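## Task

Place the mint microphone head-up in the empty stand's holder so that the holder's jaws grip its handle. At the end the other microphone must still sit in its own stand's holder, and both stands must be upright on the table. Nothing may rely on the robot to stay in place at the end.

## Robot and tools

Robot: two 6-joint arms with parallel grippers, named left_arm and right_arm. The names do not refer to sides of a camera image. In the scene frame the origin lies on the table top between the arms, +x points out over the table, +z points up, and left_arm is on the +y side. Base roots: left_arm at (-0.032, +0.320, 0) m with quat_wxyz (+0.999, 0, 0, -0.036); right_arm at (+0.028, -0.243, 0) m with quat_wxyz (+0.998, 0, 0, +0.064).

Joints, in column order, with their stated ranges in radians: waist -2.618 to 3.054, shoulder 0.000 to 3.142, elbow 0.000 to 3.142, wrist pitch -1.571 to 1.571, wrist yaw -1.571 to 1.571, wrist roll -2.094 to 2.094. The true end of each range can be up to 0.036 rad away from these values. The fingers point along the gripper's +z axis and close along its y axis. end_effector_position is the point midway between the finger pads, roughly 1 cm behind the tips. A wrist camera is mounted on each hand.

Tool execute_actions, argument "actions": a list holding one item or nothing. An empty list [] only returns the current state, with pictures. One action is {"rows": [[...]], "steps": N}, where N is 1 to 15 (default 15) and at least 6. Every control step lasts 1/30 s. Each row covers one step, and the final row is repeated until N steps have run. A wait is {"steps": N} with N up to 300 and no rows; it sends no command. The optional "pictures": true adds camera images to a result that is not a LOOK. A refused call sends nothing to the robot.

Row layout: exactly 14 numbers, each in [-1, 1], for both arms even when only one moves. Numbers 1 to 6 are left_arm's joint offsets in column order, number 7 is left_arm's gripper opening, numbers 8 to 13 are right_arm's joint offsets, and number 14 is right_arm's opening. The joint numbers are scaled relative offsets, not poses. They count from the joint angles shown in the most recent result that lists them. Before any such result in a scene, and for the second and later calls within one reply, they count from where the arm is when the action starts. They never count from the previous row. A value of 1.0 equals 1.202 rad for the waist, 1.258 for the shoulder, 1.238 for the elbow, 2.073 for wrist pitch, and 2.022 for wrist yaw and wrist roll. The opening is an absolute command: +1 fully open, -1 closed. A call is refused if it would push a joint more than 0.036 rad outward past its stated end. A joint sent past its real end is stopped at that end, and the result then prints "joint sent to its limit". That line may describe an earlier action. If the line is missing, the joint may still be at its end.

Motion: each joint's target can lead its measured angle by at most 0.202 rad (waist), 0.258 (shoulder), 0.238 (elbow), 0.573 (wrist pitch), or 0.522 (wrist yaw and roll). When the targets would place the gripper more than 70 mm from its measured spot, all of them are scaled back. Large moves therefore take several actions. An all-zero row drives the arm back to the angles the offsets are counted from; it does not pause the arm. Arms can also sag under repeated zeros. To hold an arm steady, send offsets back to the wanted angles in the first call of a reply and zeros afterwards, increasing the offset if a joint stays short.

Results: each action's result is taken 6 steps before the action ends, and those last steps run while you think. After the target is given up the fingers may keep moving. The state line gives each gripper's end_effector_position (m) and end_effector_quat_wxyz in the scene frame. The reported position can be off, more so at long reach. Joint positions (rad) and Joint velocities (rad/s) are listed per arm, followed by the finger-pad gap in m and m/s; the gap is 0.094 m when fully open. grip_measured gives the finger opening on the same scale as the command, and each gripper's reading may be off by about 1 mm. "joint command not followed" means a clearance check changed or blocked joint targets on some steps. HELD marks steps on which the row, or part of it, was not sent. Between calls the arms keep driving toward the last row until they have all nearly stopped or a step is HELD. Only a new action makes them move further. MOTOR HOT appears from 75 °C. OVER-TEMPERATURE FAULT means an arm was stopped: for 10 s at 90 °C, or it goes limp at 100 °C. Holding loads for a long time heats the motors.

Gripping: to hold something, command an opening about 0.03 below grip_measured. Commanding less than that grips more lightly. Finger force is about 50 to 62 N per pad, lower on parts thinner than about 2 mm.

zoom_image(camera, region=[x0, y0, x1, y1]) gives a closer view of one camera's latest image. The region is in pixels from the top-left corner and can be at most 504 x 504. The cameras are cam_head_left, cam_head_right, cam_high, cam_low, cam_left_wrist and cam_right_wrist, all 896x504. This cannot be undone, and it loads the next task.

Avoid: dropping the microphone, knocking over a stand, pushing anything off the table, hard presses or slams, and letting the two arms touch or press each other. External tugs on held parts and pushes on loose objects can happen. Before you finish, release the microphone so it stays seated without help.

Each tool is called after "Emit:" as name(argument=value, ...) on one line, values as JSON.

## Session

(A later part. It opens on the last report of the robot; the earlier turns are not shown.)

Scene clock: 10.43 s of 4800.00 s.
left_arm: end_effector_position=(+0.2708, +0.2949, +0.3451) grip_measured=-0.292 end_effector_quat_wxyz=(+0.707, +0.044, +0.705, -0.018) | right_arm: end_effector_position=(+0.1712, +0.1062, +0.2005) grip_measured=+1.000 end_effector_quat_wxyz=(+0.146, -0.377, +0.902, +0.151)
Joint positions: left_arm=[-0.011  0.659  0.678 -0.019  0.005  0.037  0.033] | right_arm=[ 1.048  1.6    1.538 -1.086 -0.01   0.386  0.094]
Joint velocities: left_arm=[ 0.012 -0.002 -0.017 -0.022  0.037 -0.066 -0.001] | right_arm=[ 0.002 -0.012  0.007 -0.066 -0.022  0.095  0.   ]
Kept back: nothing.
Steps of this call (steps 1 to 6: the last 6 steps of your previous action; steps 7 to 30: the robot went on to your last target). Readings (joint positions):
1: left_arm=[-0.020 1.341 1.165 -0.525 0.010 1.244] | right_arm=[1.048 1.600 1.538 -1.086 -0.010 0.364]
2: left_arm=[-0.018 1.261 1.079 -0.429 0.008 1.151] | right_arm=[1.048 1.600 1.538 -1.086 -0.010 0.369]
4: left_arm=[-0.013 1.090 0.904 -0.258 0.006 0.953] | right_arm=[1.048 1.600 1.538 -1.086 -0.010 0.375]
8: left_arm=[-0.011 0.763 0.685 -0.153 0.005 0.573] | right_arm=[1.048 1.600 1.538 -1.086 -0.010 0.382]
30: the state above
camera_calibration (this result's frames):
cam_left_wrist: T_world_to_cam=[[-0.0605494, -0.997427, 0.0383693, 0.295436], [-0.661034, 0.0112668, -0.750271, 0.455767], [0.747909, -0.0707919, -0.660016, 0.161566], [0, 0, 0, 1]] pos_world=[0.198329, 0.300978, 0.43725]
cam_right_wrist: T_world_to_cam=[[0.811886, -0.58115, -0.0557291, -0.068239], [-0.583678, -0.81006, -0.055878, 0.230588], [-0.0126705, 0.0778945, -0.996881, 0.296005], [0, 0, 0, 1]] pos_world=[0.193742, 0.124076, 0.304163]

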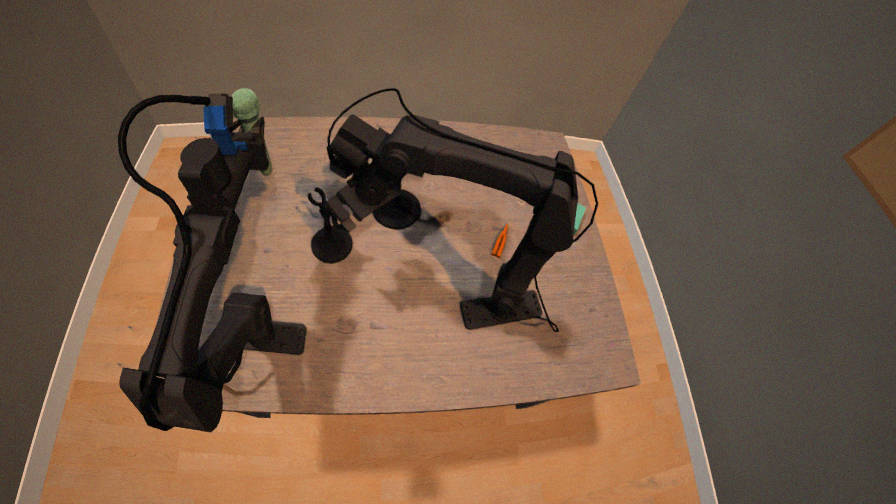

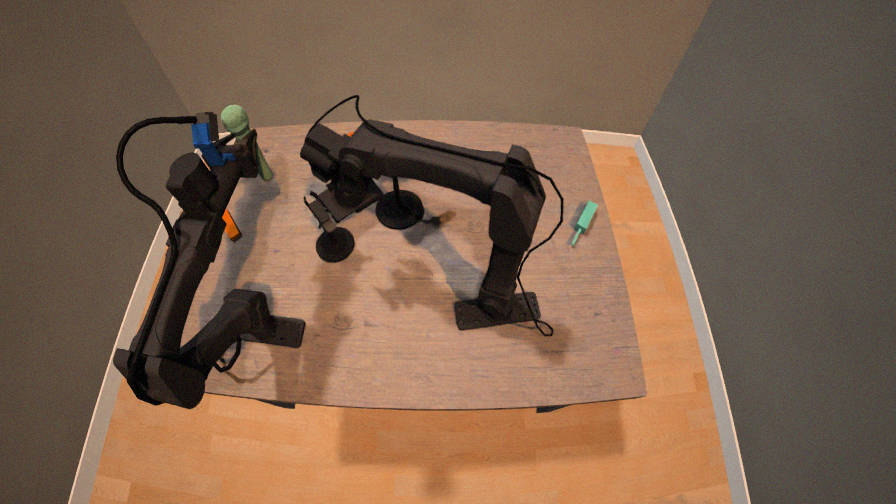

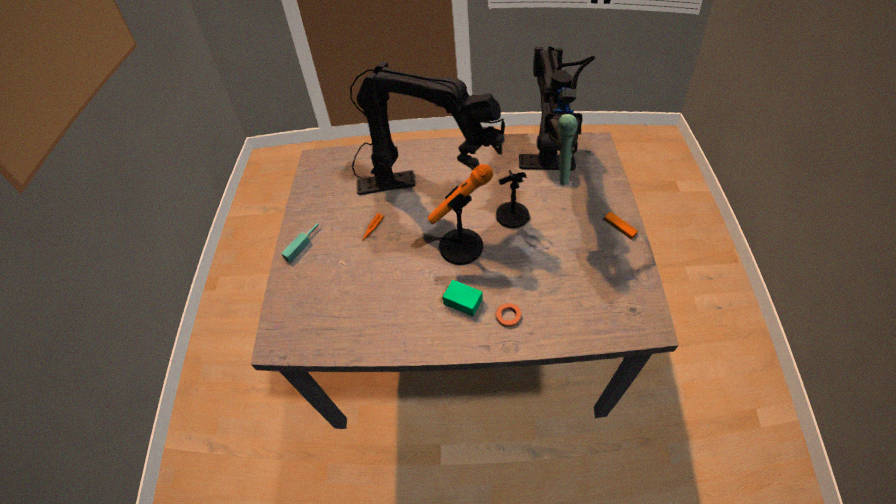

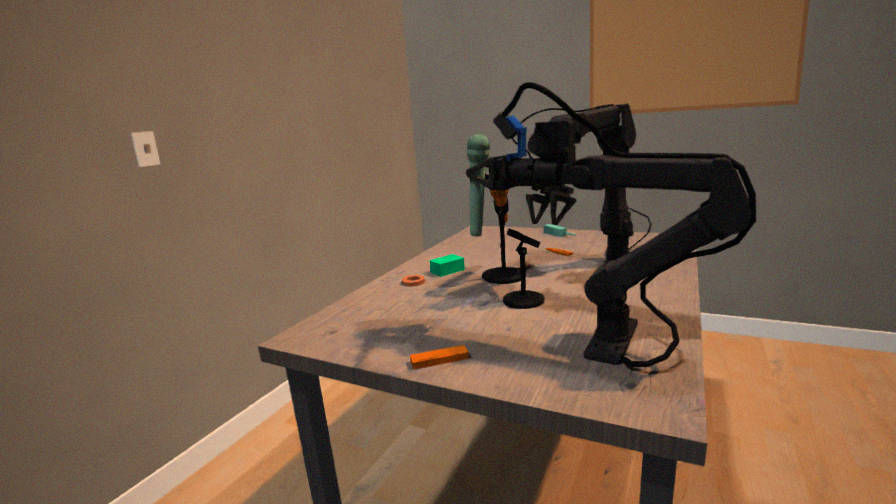

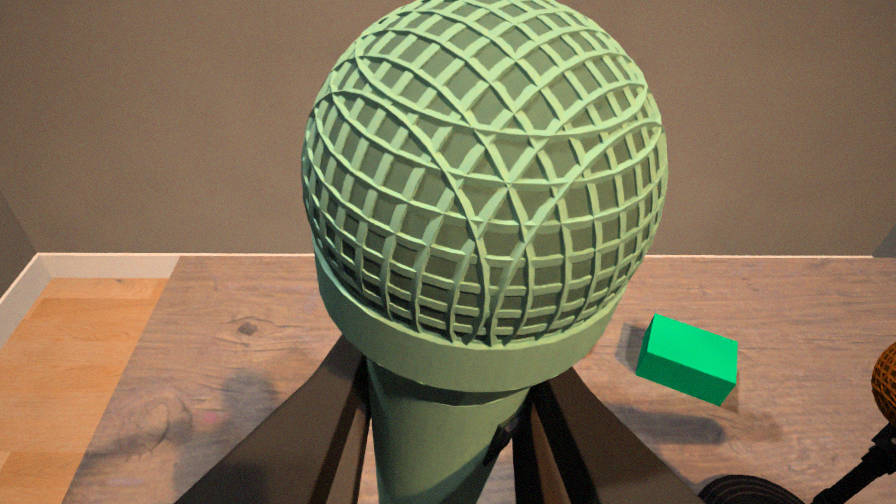

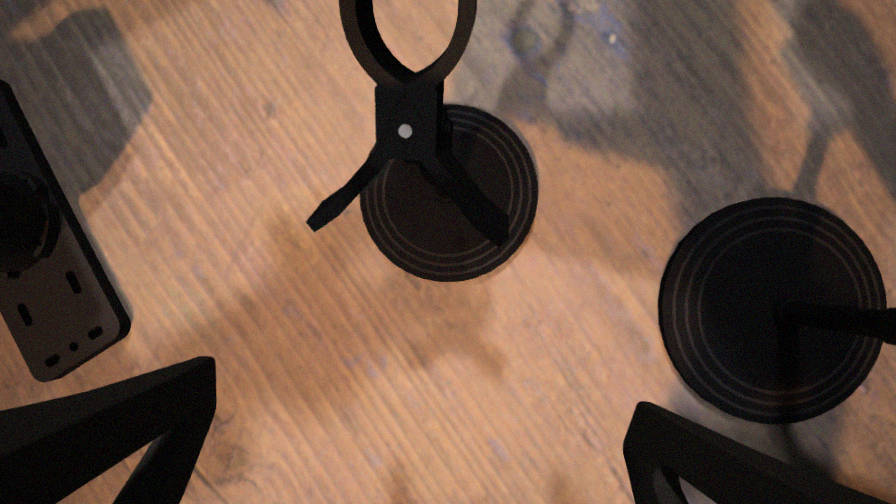

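Emit:
execute_actions(actions=[{"rows":[[0,0,0.01,0.01,0,0,-0.6,0.007,0.11,-0.05,0.119,0,0,1]]}])

Emit:
execute_actions(actions=[{"steps":20}], pictures=true)

Scene clock: 11.37 s of 4800.00 s.
left_arm: end_effector_position=(+0.2708, +0.2949, +0.3415) grip_measured=-0.292 end_effector_quat_wxyz=(+0.702, +0.043, +0.711, -0.019) | right_arm: end_effector_position=(+0.1875, +0.1453, +0.1437) grip_measured=+1.000 end_effector_quat_wxyz=(+0.144, -0.377, +0.903, +0.149)
Joint positions: left_arm=[-0.011  0.659  0.678 -0.033  0.005  0.033  0.033] | right_arm=[ 1.048  1.75   1.48  -0.882 -0.01   0.386  0.094]
Joint velocities: left_arm=[ 0.007 -0.007  0.007 -0.037 -0.022  0.051  0.001] | right_arm=[-0.007  0.012 -0.09   0.022 -0.022 -0.007  0.   ]
Steps of this call (steps 1 to 15: the robot went on to your last target; steps 16 to 19: nothing new was sent; steps 20 to 28: the first 9 steps of this action). Readings (joint positions):
20: left_arm=[-0.011 0.659 0.678 -0.020 0.005 0.033] | right_arm=[1.048 1.610 1.534 -1.065 -0.010 0.386]
21: left_arm=[-0.011 0.659 0.678 -0.022 0.005 0.033] | right_arm=[1.048 1.627 1.531 -1.022 -0.010 0.386]
23: left_arm=[-0.011 0.659 0.678 -0.028 0.005 0.033] | right_arm=[1.048 1.681 1.520 -0.945 -0.010 0.386]
27: left_arm=[-0.011 0.659 0.678 -0.033 0.005 0.033] | right_arm=[1.048 1.748 1.484 -0.885 -0.010 0.386]
28: the state above

Scene clock: 12.03 s of 4800.00 s.
left_arm: end_effector_position=(+0.2708, +0.2949, +0.3411) grip_measured=-0.292 end_effector_quat_wxyz=(+0.701, +0.043, +0.711, -0.019) | right_arm: end_effector_position=(+0.1904, +0.1520, +0.1469) grip_measured=+1.000 end_effector_quat_wxyz=(+0.155, -0.376, +0.899, +0.161)
Joint positions: left_arm=[-0.011  0.659  0.678 -0.035  0.005  0.033  0.033] | right_arm=[ 1.048  1.75   1.479 -0.849 -0.01   0.386  0.094]
Joint velocities: left_arm=[ 0.007 -0.022 -0.002  0.081 -0.037 -0.007  0.002] | right_arm=[ 0.002 -0.002 -0.017  0.007 -0.066 -0.022  0.   ]
Kept back: nothing.
Steps of this call (steps 1 to 6: the last 6 steps of your previous action; steps 7 to 20: the robot went on to your last target). Readings (joint positions):
1: left_arm=[-0.011 0.659 0.678 -0.034 0.005 0.033] | right_arm=[1.048 1.750 1.479 -0.881 -0.010 0.386]
2: left_arm=[-0.011 0.659 0.678 -0.034 0.005 0.033] | right_arm=[1.048 1.750 1.479 -0.876 -0.010 0.386]
4: left_arm=[-0.011 0.659 0.678 -0.035 0.005 0.033] | right_arm=[1.048 1.750 1.479 -0.863 -0.010 0.386]
8: left_arm=[-0.011 0.659 0.678 -0.035 0.005 0.033] | right_arm=[1.048 1.750 1.479 -0.854 -0.010 0.386]
20: the state above
camera_calibration (this result's frames):
cam_left_wrist: T_world_to_cam=[[-0.0598521, -0.997332, 0.0418027, 0.294205], [-0.673459, 0.00943401, -0.739165, 0.452802], [0.736798, -0.0723929, -0.672226, 0.166546], [0, 0, 0, 1]] pos_world=[0.199842, 0.301205, 0.434353]
cam_right_wrist: T_world_to_cam=[[0.812527, -0.579616, -0.0620175, -0.0595555], [-0.582921, -0.808247, -0.0833016, 0.279481], [-0.00184254, 0.103836, -0.994593, 0.232936], [0, 0, 0, 1]] pos_world=[0.211735, 0.167183, 0.251264]

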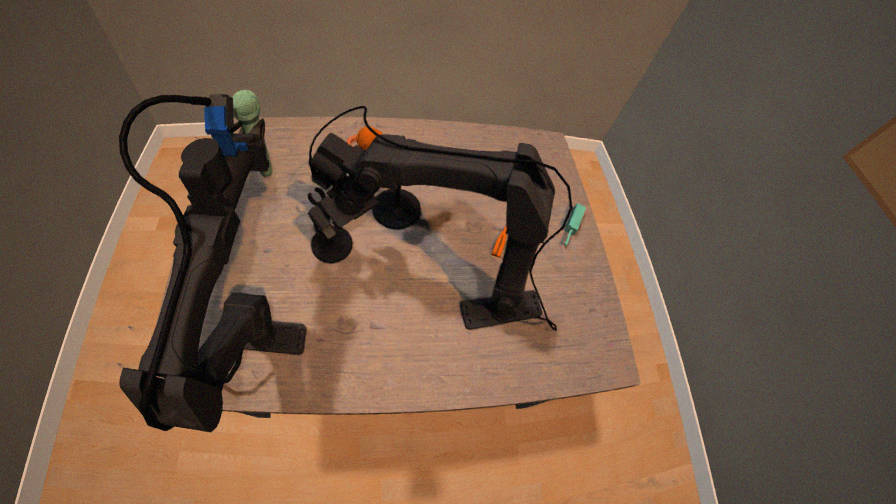

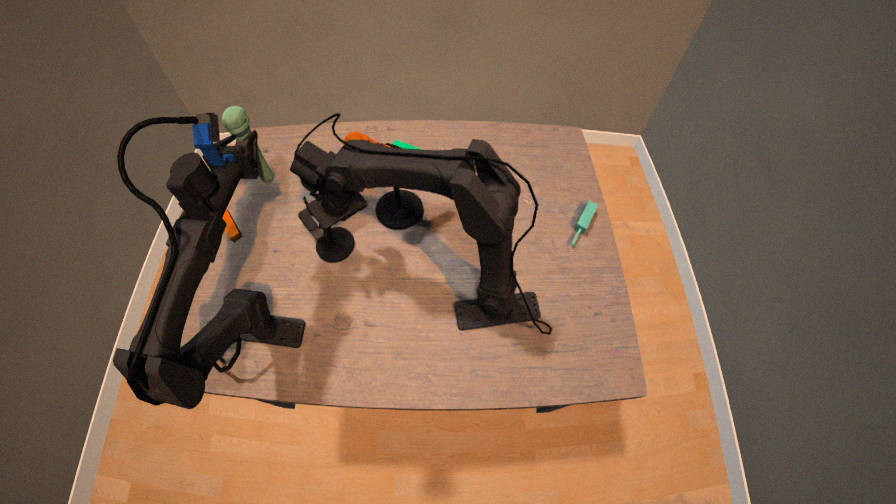

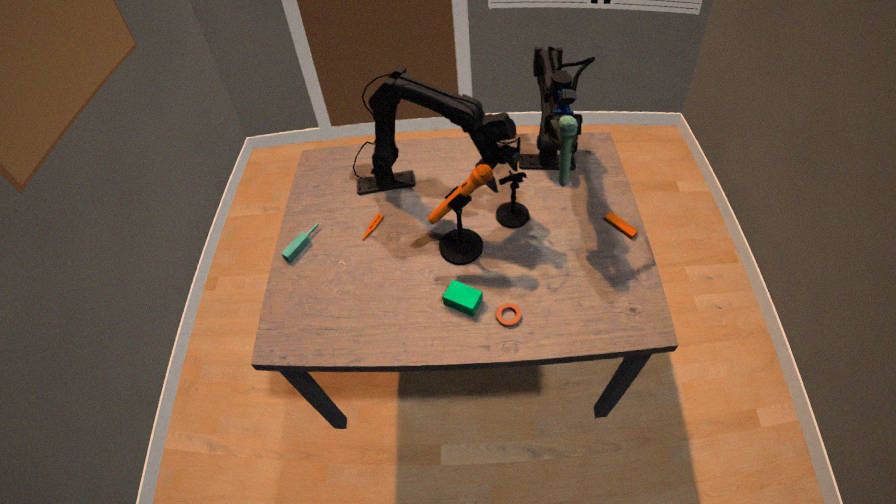

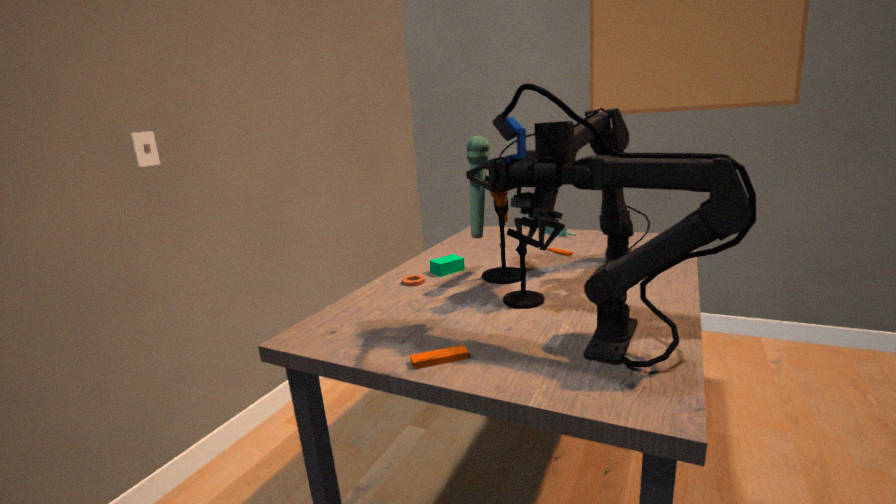

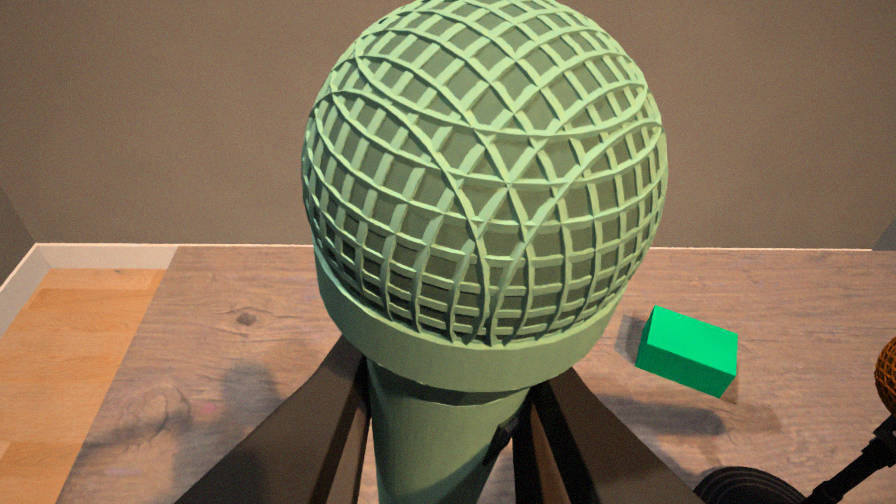

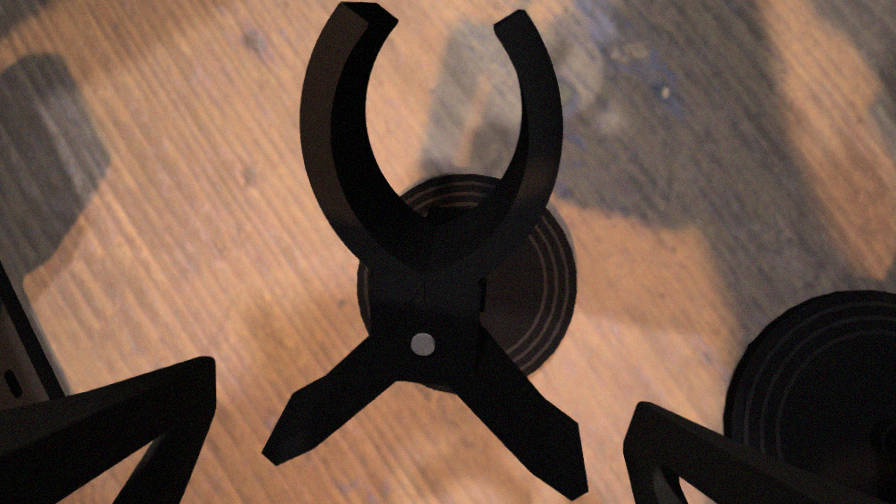

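Emit:
execute_actions(actions=[{"rows":[[0,0,0.01,0.015,0,0,-0.6,0,-0.12,0.05,-0.114,0,0,1]],"steps":12}])

Emit:
execute_actions(actions=[{"rows":[[0,0,0,0,0,0,-0.6,0,-0.47,-0.5,0,0,-0.29,1]],"steps":15}])

Emit:
execute_actions(actions=[{"steps":15}])

Scene clock: 12.80 s of 4800.00 s.
left_arm: end_effector_position=(+0.2708, +0.2949, +0.3400) grip_measured=-0.292 end_effector_quat_wxyz=(+0.700, +0.043, +0.713, -0.019) | right_arm: end_effector_position=(+0.1767, +0.1193, +0.1931) grip_measured=+1.000 end_effector_quat_wxyz=(+0.157, -0.376, +0.899, +0.162)
Joint positions: left_arm=[-0.011  0.659  0.678 -0.039  0.005  0.033  0.033] | right_arm=[ 1.048  1.619  1.513 -1.009 -0.01   0.386  0.094]
Joint velocities: left_arm=[-0.017 -0.007  0.012 -0.066 -0.007  0.037 -0.   ] | right_arm=[-0.002 -0.52   0.32  -0.388  0.007 -0.11   0.   ]
Steps of this call (steps 1 to 15: the robot went on to your last target; steps 16 to 17: nothing new was sent; steps 18 to 23: the first 6 steps of this action). Readings (joint positions):
18: left_arm=[-0.011 0.659 0.678 -0.036 0.005 0.033] | right_arm=[1.048 1.740 1.482 -0.868 -0.010 0.386]
19: left_arm=[-0.011 0.659 0.678 -0.036 0.005 0.033] | right_arm=[1.048 1.720 1.482 -0.907 -0.010 0.386]
21: left_arm=[-0.011 0.659 0.678 -0.038 0.005 0.033] | right_arm=[1.048 1.664 1.492 -0.975 -0.010 0.386]
23: the state above

Scene clock: 13.30 s of 4800.00 s.
left_arm: end_effector_position=(+0.2708, +0.2949, +0.3280) grip_measured=-0.292 end_effector_quat_wxyz=(+0.685, +0.044, +0.727, -0.019) | right_arm: end_effector_position=(+0.1170, -0.0236, +0.1671) grip_measured=+1.000 end_effector_quat_wxyz=(+0.198, -0.583, +0.778, +0.122)
Joint positions: left_arm=[-0.011  0.659  0.671 -0.074  0.005  0.033  0.033] | right_arm=[ 1.048  0.999  0.951 -1.053 -0.01  -0.109  0.094]
Joint velocities: left_arm=[-0.002 -0.007 -0.002 -0.066 -0.037 -0.11   0.001] | right_arm=[ 0.007 -0.383 -0.505 -0.286 -0.007 -0.652  0.   ]
Steps of this call (steps 1 to 6: the last 6 steps of your previous action; steps 7 to 15: the first 9 steps of this action, its rows measured from where the robot was after step 6). Readings (joint positions):
6: left_arm=[-0.011 0.659 0.678 -0.041 0.005 0.033] | right_arm=[1.048 1.593 1.532 -1.041 -0.010 0.386]
7: left_arm=[-0.011 0.659 0.678 -0.044 0.005 0.033] | right_arm=[1.048 1.558 1.487 -1.005 -0.010 0.304]
8: left_arm=[-0.011 0.659 0.678 -0.049 0.005 0.033] | right_arm=[1.048 1.493 1.405 -0.980 -0.010 0.207]
10: left_arm=[-0.011 0.659 0.676 -0.059 0.005 0.033] | right_arm=[1.048 1.332 1.241 -0.990 -0.010 0.068]
14: left_arm=[-0.011 0.659 0.672 -0.072 0.005 0.033] | right_arm=[1.048 1.024 0.975 -1.037 -0.010 -0.087]
15: the state above

Scene clock: 13.80 s of 4800.00 s.
left_arm: end_effector_position=(+0.2708, +0.2949, +0.3273) grip_measured=-0.292 end_effector_quat_wxyz=(+0.684, +0.044, +0.728, -0.019) | right_arm: end_effector_position=(+0.1156, -0.0271, +0.1598) grip_measured=+1.000 end_effector_quat_wxyz=(+0.195, -0.617, +0.755, +0.110)
Joint positions: left_arm=[-0.011  0.659  0.671 -0.077  0.005  0.033  0.033] | right_arm=[ 1.048  0.996  0.928 -1.051 -0.01  -0.193  0.094]
Joint velocities: left_arm=[-0.002  0.017 -0.002 -0.007 -0.022  0.066 -0.001] | right_arm=[ 0.002 -0.007  0.002  0.081 -0.022 -0.066  0.   ]
Kept back: nothing.
Steps of this call (steps 1 to 6: the last 6 steps of your previous action; steps 7 to 15: the robot went on to your last target). Readings (joint positions):
1: left_arm=[-0.011 0.659 0.671 -0.076 0.005 0.033] | right_arm=[1.048 0.995 0.939 -1.060 -0.010 -0.127]
2: left_arm=[-0.011 0.659 0.671 -0.076 0.005 0.033] | right_arm=[1.048 0.996 0.932 -1.059 -0.010 -0.141]
4: left_arm=[-0.011 0.659 0.671 -0.077 0.005 0.033] | right_arm=[1.048 0.996 0.928 -1.059 -0.010 -0.161]
8: left_arm=[-0.011 0.659 0.671 -0.077 0.005 0.033] | right_arm=[1.048 0.996 0.928 -1.053 -0.010 -0.182]
15: the state above

Emit:
execute_actions(actions=[{"rows":[[0,0,0.01,0.04,0,0,-0.6,0,0.016,0,0.635,0,0,1],[0,0,0.01,0.04,0,0,-0.6,0,0.016,0,0.635,0,0,1],[0,0,0.01,0.04,0,0,-0.6,0,0.016,0,0.635,0,0,1],[0,0,0.01,0.04,0,0,-0.6,0,0.016,0,0.635,0,0,1],[0,0,0.01,0.04,0,0,-0.6,0,0.016,0,0.635,0,0,1],[0,0,0.01,0.04,0,0,-0.6,0,0.016,0,0.635,0,0,1],[0,0,0.01,0.04,0,0,-0.6,0,0.016,0,0.635,0,0,1],[0,0,0.01,0.04,0,0,-0.6,0,0.016,-0.2,0.635,0,0,1],[0,0,0.01,0.04,0,0,-0.6,0,0.016,-0.2,0.635,0,0,1],[0,0,0.01,0.04,0,0,-0.6,0,0.016,-0.42,0.635,0,0,1]]}])

Emit:
execute_actions(actions=[{"steps":25}], pictures=true)

Scene clock: 14.60 s of 4800.00 s.
left_arm: end_effector_position=(+0.2711, +0.2949, +0.3330) grip_measured=-0.292 end_effector_quat_wxyz=(+0.692, +0.044, +0.720, -0.019) | right_arm: end_effector_position=(+0.1619, +0.0838, +0.2582) grip_measured=+1.000 end_effector_quat_wxyz=(+0.475, -0.534, +0.649, +0.258)
Joint positions: left_arm=[-0.011  0.659  0.671 -0.054  0.005  0.033  0.033] | right_arm=[ 1.048  0.994  0.839 -0.272 -0.01  -0.196  0.094]
Joint velocities: left_arm=[-0.017  0.002 -0.022 -0.022  0.051 -0.081  0.001] | right_arm=[ 0.007 -0.007 -1.6    3.729 -0.022  0.007  0.   ]
Steps of this call (steps 1 to 15: the robot went on to your last target; steps 16 to 24: the first 9 steps of this action). Readings (joint positions):
16: left_arm=[-0.011 0.659 0.671 -0.075 0.005 0.033] | right_arm=[1.048 0.996 0.925 -1.013 -0.010 -0.196]
17: left_arm=[-0.011 0.659 0.671 -0.072 0.005 0.033] | right_arm=[1.048 0.998 0.924 -0.944 -0.010 -0.196]
19: left_arm=[-0.011 0.659 0.671 -0.063 0.005 0.033] | right_arm=[1.048 1.000 0.924 -0.784 -0.010 -0.196]
23: left_arm=[-0.011 0.659 0.671 -0.055 0.005 0.033] | right_arm=[1.048 0.997 0.890 -0.414 -0.010 -0.196]
24: the state above

Scene clock: 15.43 s of 4800.00 s.
left_arm: end_effector_position=(+0.2711, +0.2949, +0.3338) grip_measured=-0.292 end_effector_quat_wxyz=(+0.693, +0.044, +0.719, -0.019) | right_arm: end_effector_position=(+0.1594, +0.0780, +0.1591) grip_measured=+1.000 end_effector_quat_wxyz=(+0.498, -0.524, +0.636, +0.270)
Joint positions: left_arm=[-0.011  0.659  0.671 -0.051  0.005  0.033  0.033] | right_arm=[ 1.048  1.018  0.391  0.26  -0.01  -0.196  0.094]
Joint velocities: left_arm=[ 0.002  0.027 -0.012  0.037  0.022  0.007  0.   ] | right_arm=[ 0.007 -0.007 -0.007 -0.022 -0.007 -0.081  0.   ]
Kept back: nothing.
Steps of this call (steps 1 to 6: the last 6 steps of your previous action; steps 7 to 25: the robot went on to your last target). Readings (joint positions):
1: left_arm=[-0.011 0.659 0.671 -0.053 0.005 0.033] | right_arm=[1.048 0.994 0.774 -0.146 -0.010 -0.196]
2: left_arm=[-0.011 0.659 0.671 -0.052 0.005 0.033] | right_arm=[1.048 0.994 0.703 -0.044 -0.010 -0.196]
4: left_arm=[-0.011 0.659 0.671 -0.052 0.005 0.033] | right_arm=[1.048 0.994 0.555 0.089 -0.010 -0.196]
8: left_arm=[-0.011 0.659 0.671 -0.051 0.005 0.033] | right_arm=[1.048 1.017 0.396 0.135 -0.010 -0.196]
25: the state above
camera_calibration (this result's frames):
cam_left_wrist: T_world_to_cam=[[-0.0589204, -0.997409, 0.0412674, 0.294451], [-0.689867, 0.0108036, -0.723856, 0.446554], [0.721535, -0.0711189, -0.688716, 0.170716], [0, 0, 0, 1]] pos_world=[0.202235, 0.301005, 0.428664]
cam_right_wrist: T_world_to_cam=[[0.898155, -0.282599, 0.336832, -0.176891], [0.0416715, -0.707924, -0.705058, 0.194152], [0.4377, 0.647288, -0.624049, 0.0813224], [0, 0, 0, 1]] pos_world=[0.11519, 0.0348169, 0.24722]

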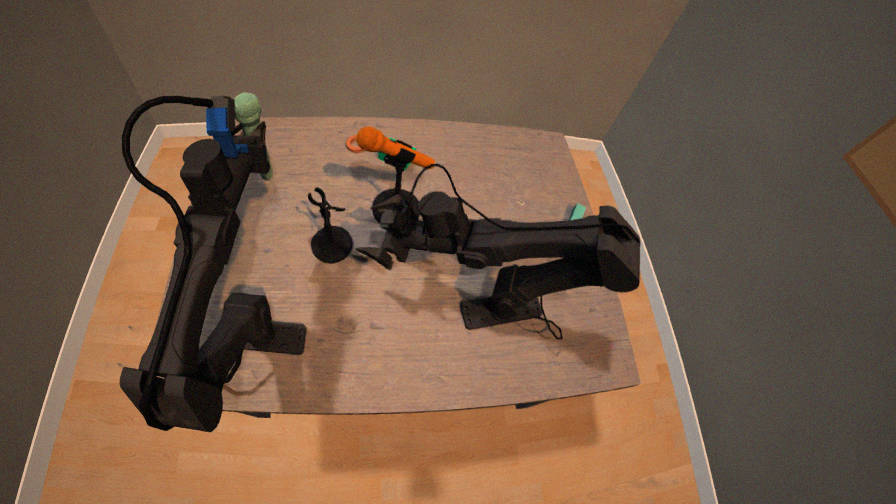

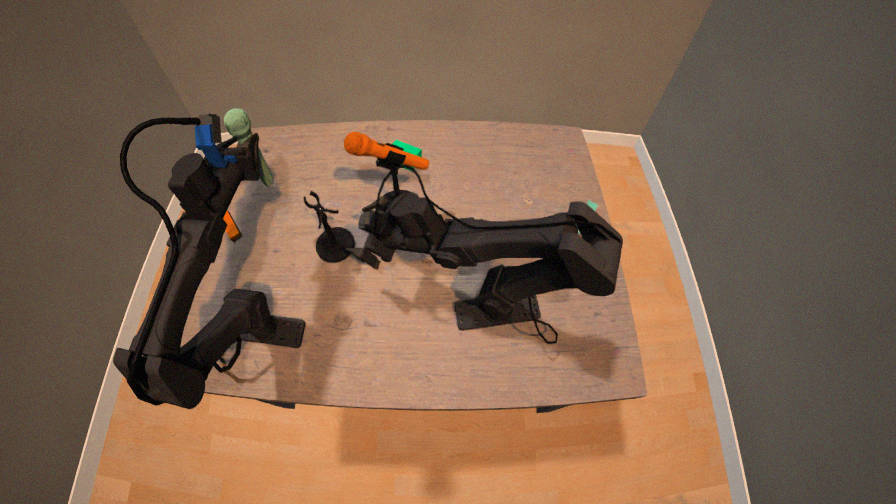

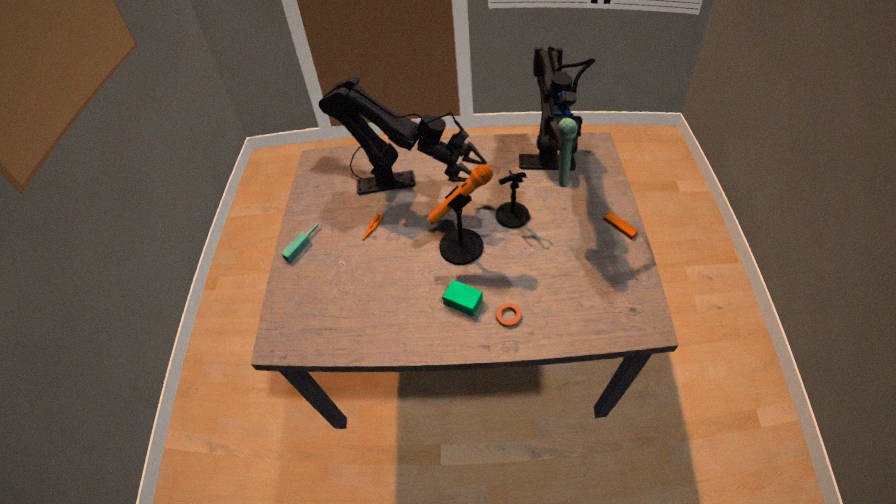

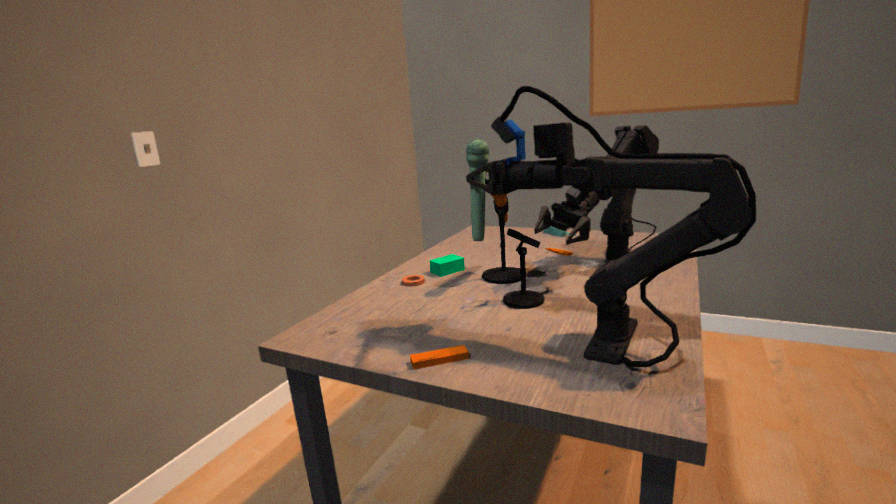

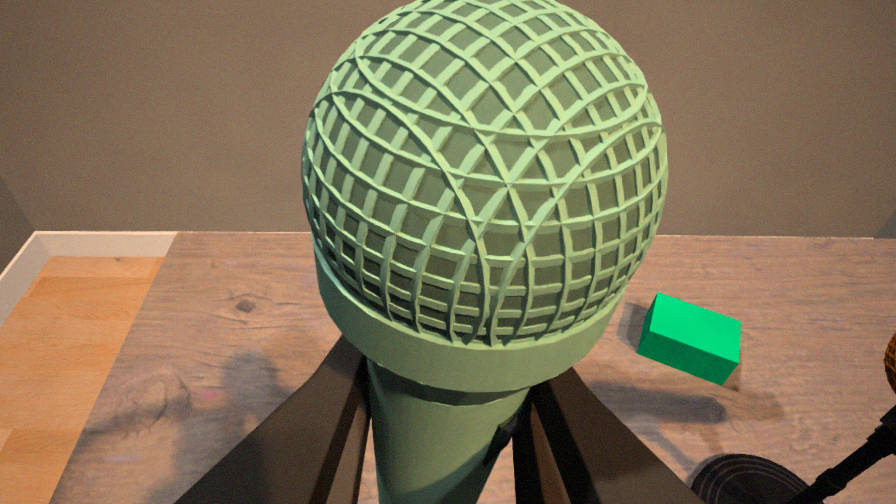

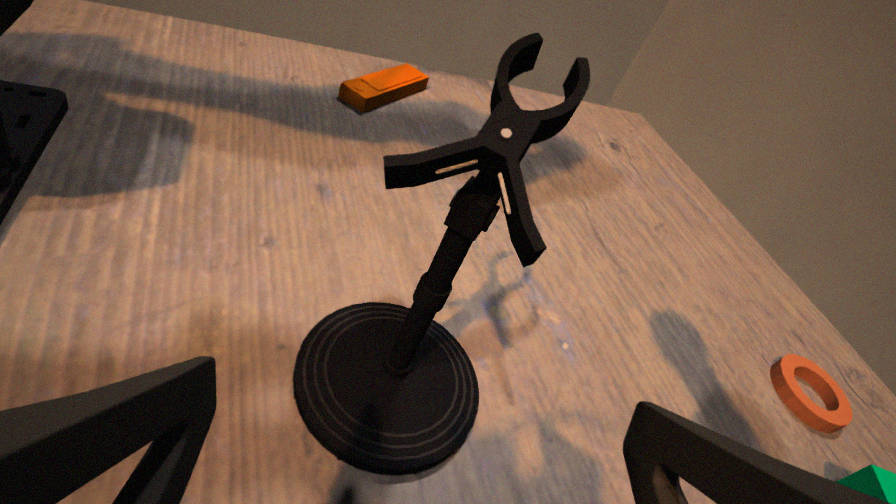

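Emit:
execute_actions(actions=[{"rows":[[0,0,0.01,0.03,0,0,-0.6,0.01,0.16,0.063,0.067,0,0,1],[0,0,0.01,0.03,0,0,-0.6,0.01,0.16,0.063,0.067,0,0,1],[0,0,0.01,0.03,0,0,-0.6,0.01,0.16,0.063,0.067,0,0,1],[0,0,0.01,0.03,0,0,-0.6,0.01,0.16,0.063,0.067,0,0,1],[0,0,0.01,0.03,0,0,-0.6,0.01,0.16,0.063,0.067,0,0,1],[0,0,0.01,0.03,0,0,-0.6,0.01,0.315,0.127,0.135,0,0,1]]}])

Emit:
execute_actions(actions=[{"steps":20}], pictures=true)

Scene clock: 16.00 s of 4800.00 s.
left_arm: end_effector_position=(+0.2711, +0.2949, +0.3350) grip_measured=-0.292 end_effector_quat_wxyz=(+0.695, +0.043, +0.717, -0.019) | right_arm: end_effector_position=(+0.1813, +0.1304, +0.1312) grip_measured=+1.000 end_effector_quat_wxyz=(+0.482, -0.531, +0.645, +0.262)
Joint positions: left_arm=[-0.011  0.659  0.671 -0.046  0.005  0.033  0.033] | right_arm=[ 1.048  1.387  0.519  0.459 -0.01  -0.196  0.094]
Joint velocities: left_arm=[-0.022  0.002 -0.012  0.095 -0.022  0.095 -0.001] | right_arm=[0.012 0.759 0.266 0.564 0.066 0.037 0.   ]
Steps of this call (steps 1 to 8: the robot went on to your last target; steps 9 to 17: the first 9 steps of this action). Readings (joint positions):
9: left_arm=[-0.011 0.659 0.671 -0.051 0.005 0.033] | right_arm=[1.048 1.045 0.398 0.281 -0.010 -0.196]
10: left_arm=[-0.011 0.659 0.671 -0.050 0.005 0.033] | right_arm=[1.048 1.100 0.419 0.310 -0.010 -0.196]
12: left_arm=[-0.011 0.659 0.671 -0.048 0.005 0.033] | right_arm=[1.048 1.188 0.446 0.348 -0.010 -0.196]
16: left_arm=[-0.011 0.659 0.671 -0.046 0.005 0.033] | right_arm=[1.048 1.352 0.505 0.439 -0.010 -0.196]
17: the state above

Scene clock: 16.67 s of 4800.00 s.
left_arm: end_effector_position=(+0.2711, +0.2949, +0.3352) grip_measured=-0.292 end_effector_quat_wxyz=(+0.695, +0.043, +0.717, -0.019) | right_arm: end_effector_position=(+0.1847, +0.1384, +0.1426) grip_measured=+1.000 end_effector_quat_wxyz=(+0.504, -0.521, +0.632, +0.274)
Joint positions: left_arm=[-0.011  0.659  0.671 -0.045  0.005  0.033  0.033] | right_arm=[ 1.048  1.409  0.524  0.537 -0.01  -0.196  0.094]
Joint velocities: left_arm=[ 0.012 -0.007 -0.012  0.051 -0.051  0.037  0.   ] | right_arm=[-0.012 -0.002  0.007  0.066  0.066 -0.007  0.   ]
Kept back: nothing.
Steps of this call (steps 1 to 6: the last 6 steps of your previous action; steps 7 to 20: the robot went on to your last target). Readings (joint positions):
1: left_arm=[-0.011 0.659 0.671 -0.046 0.005 0.033] | right_arm=[1.048 1.404 0.523 0.473 -0.010 -0.196]
2: left_arm=[-0.011 0.659 0.671 -0.046 0.005 0.033] | right_arm=[1.048 1.409 0.524 0.483 -0.010 -0.196]
4: left_arm=[-0.011 0.659 0.671 -0.045 0.005 0.033] | right_arm=[1.048 1.409 0.524 0.499 -0.010 -0.196]
8: left_arm=[-0.011 0.659 0.671 -0.045 0.005 0.033] | right_arm=[1.048 1.409 0.524 0.524 -0.010 -0.196]
20: the state above
camera_calibration (this result's frames):
cam_left_wrist: T_world_to_cam=[[-0.0591562, -0.99739, 0.0414055, 0.294403], [-0.685728, 0.0104581, -0.727783, 0.447915], [0.72545, -0.0714457, -0.684556, 0.169298], [0, 0, 0, 1]] pos_world=[0.201746, 0.301046, 0.429689]
cam_right_wrist: T_world_to_cam=[[0.895824, -0.288184, 0.338305, -0.175916], [0.04658, -0.696164, -0.71637, 0.223345], [0.441962, 0.657499, -0.610217, 0.0166575], [0, 0, 0, 1]] pos_world=[0.139825, 0.0938366, 0.229676]

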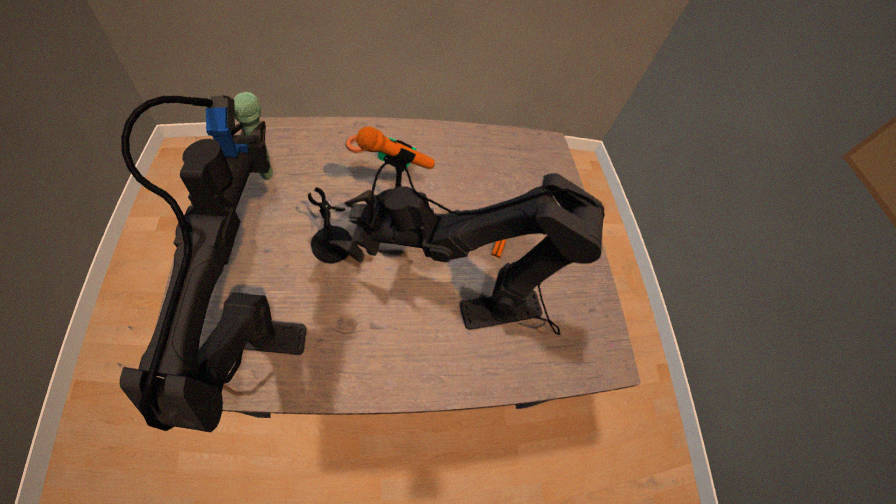

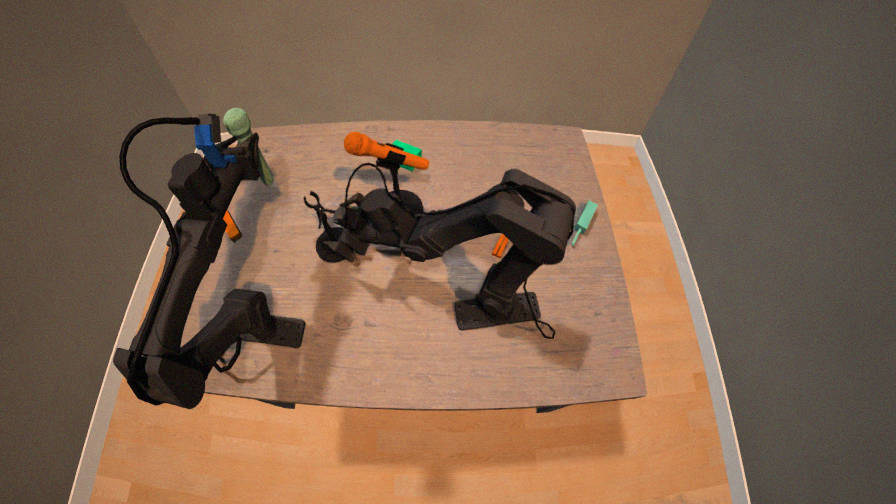

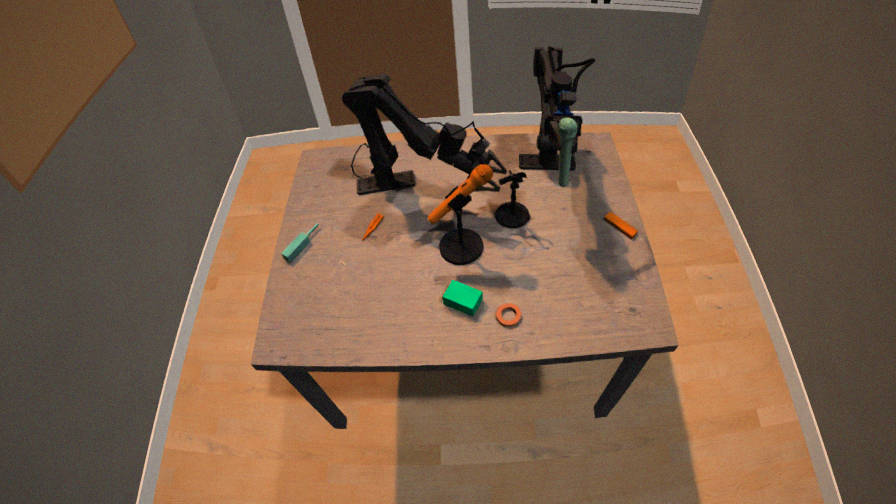

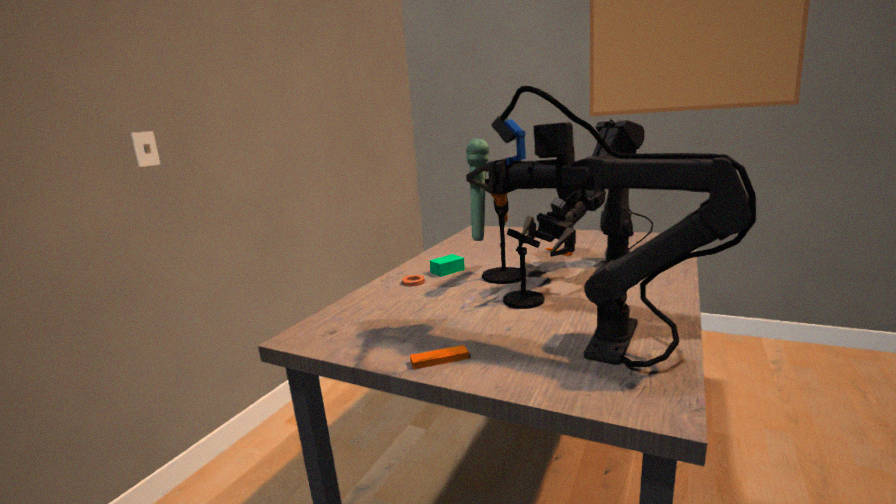

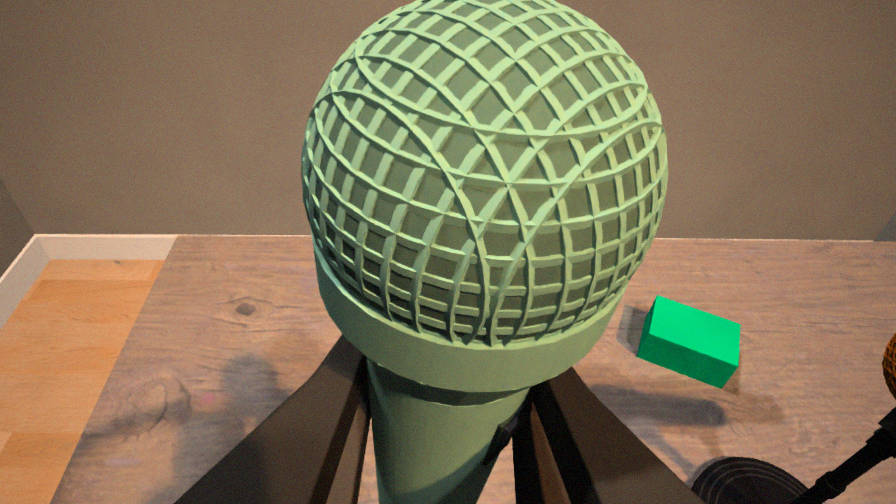

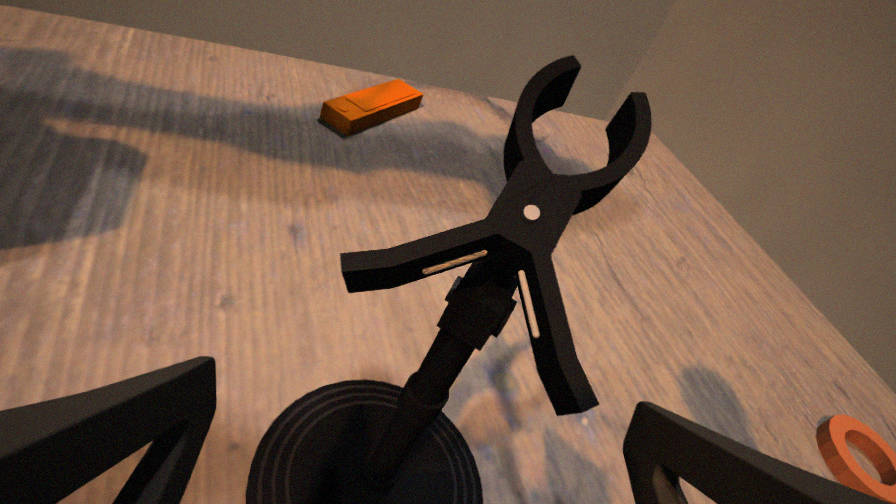

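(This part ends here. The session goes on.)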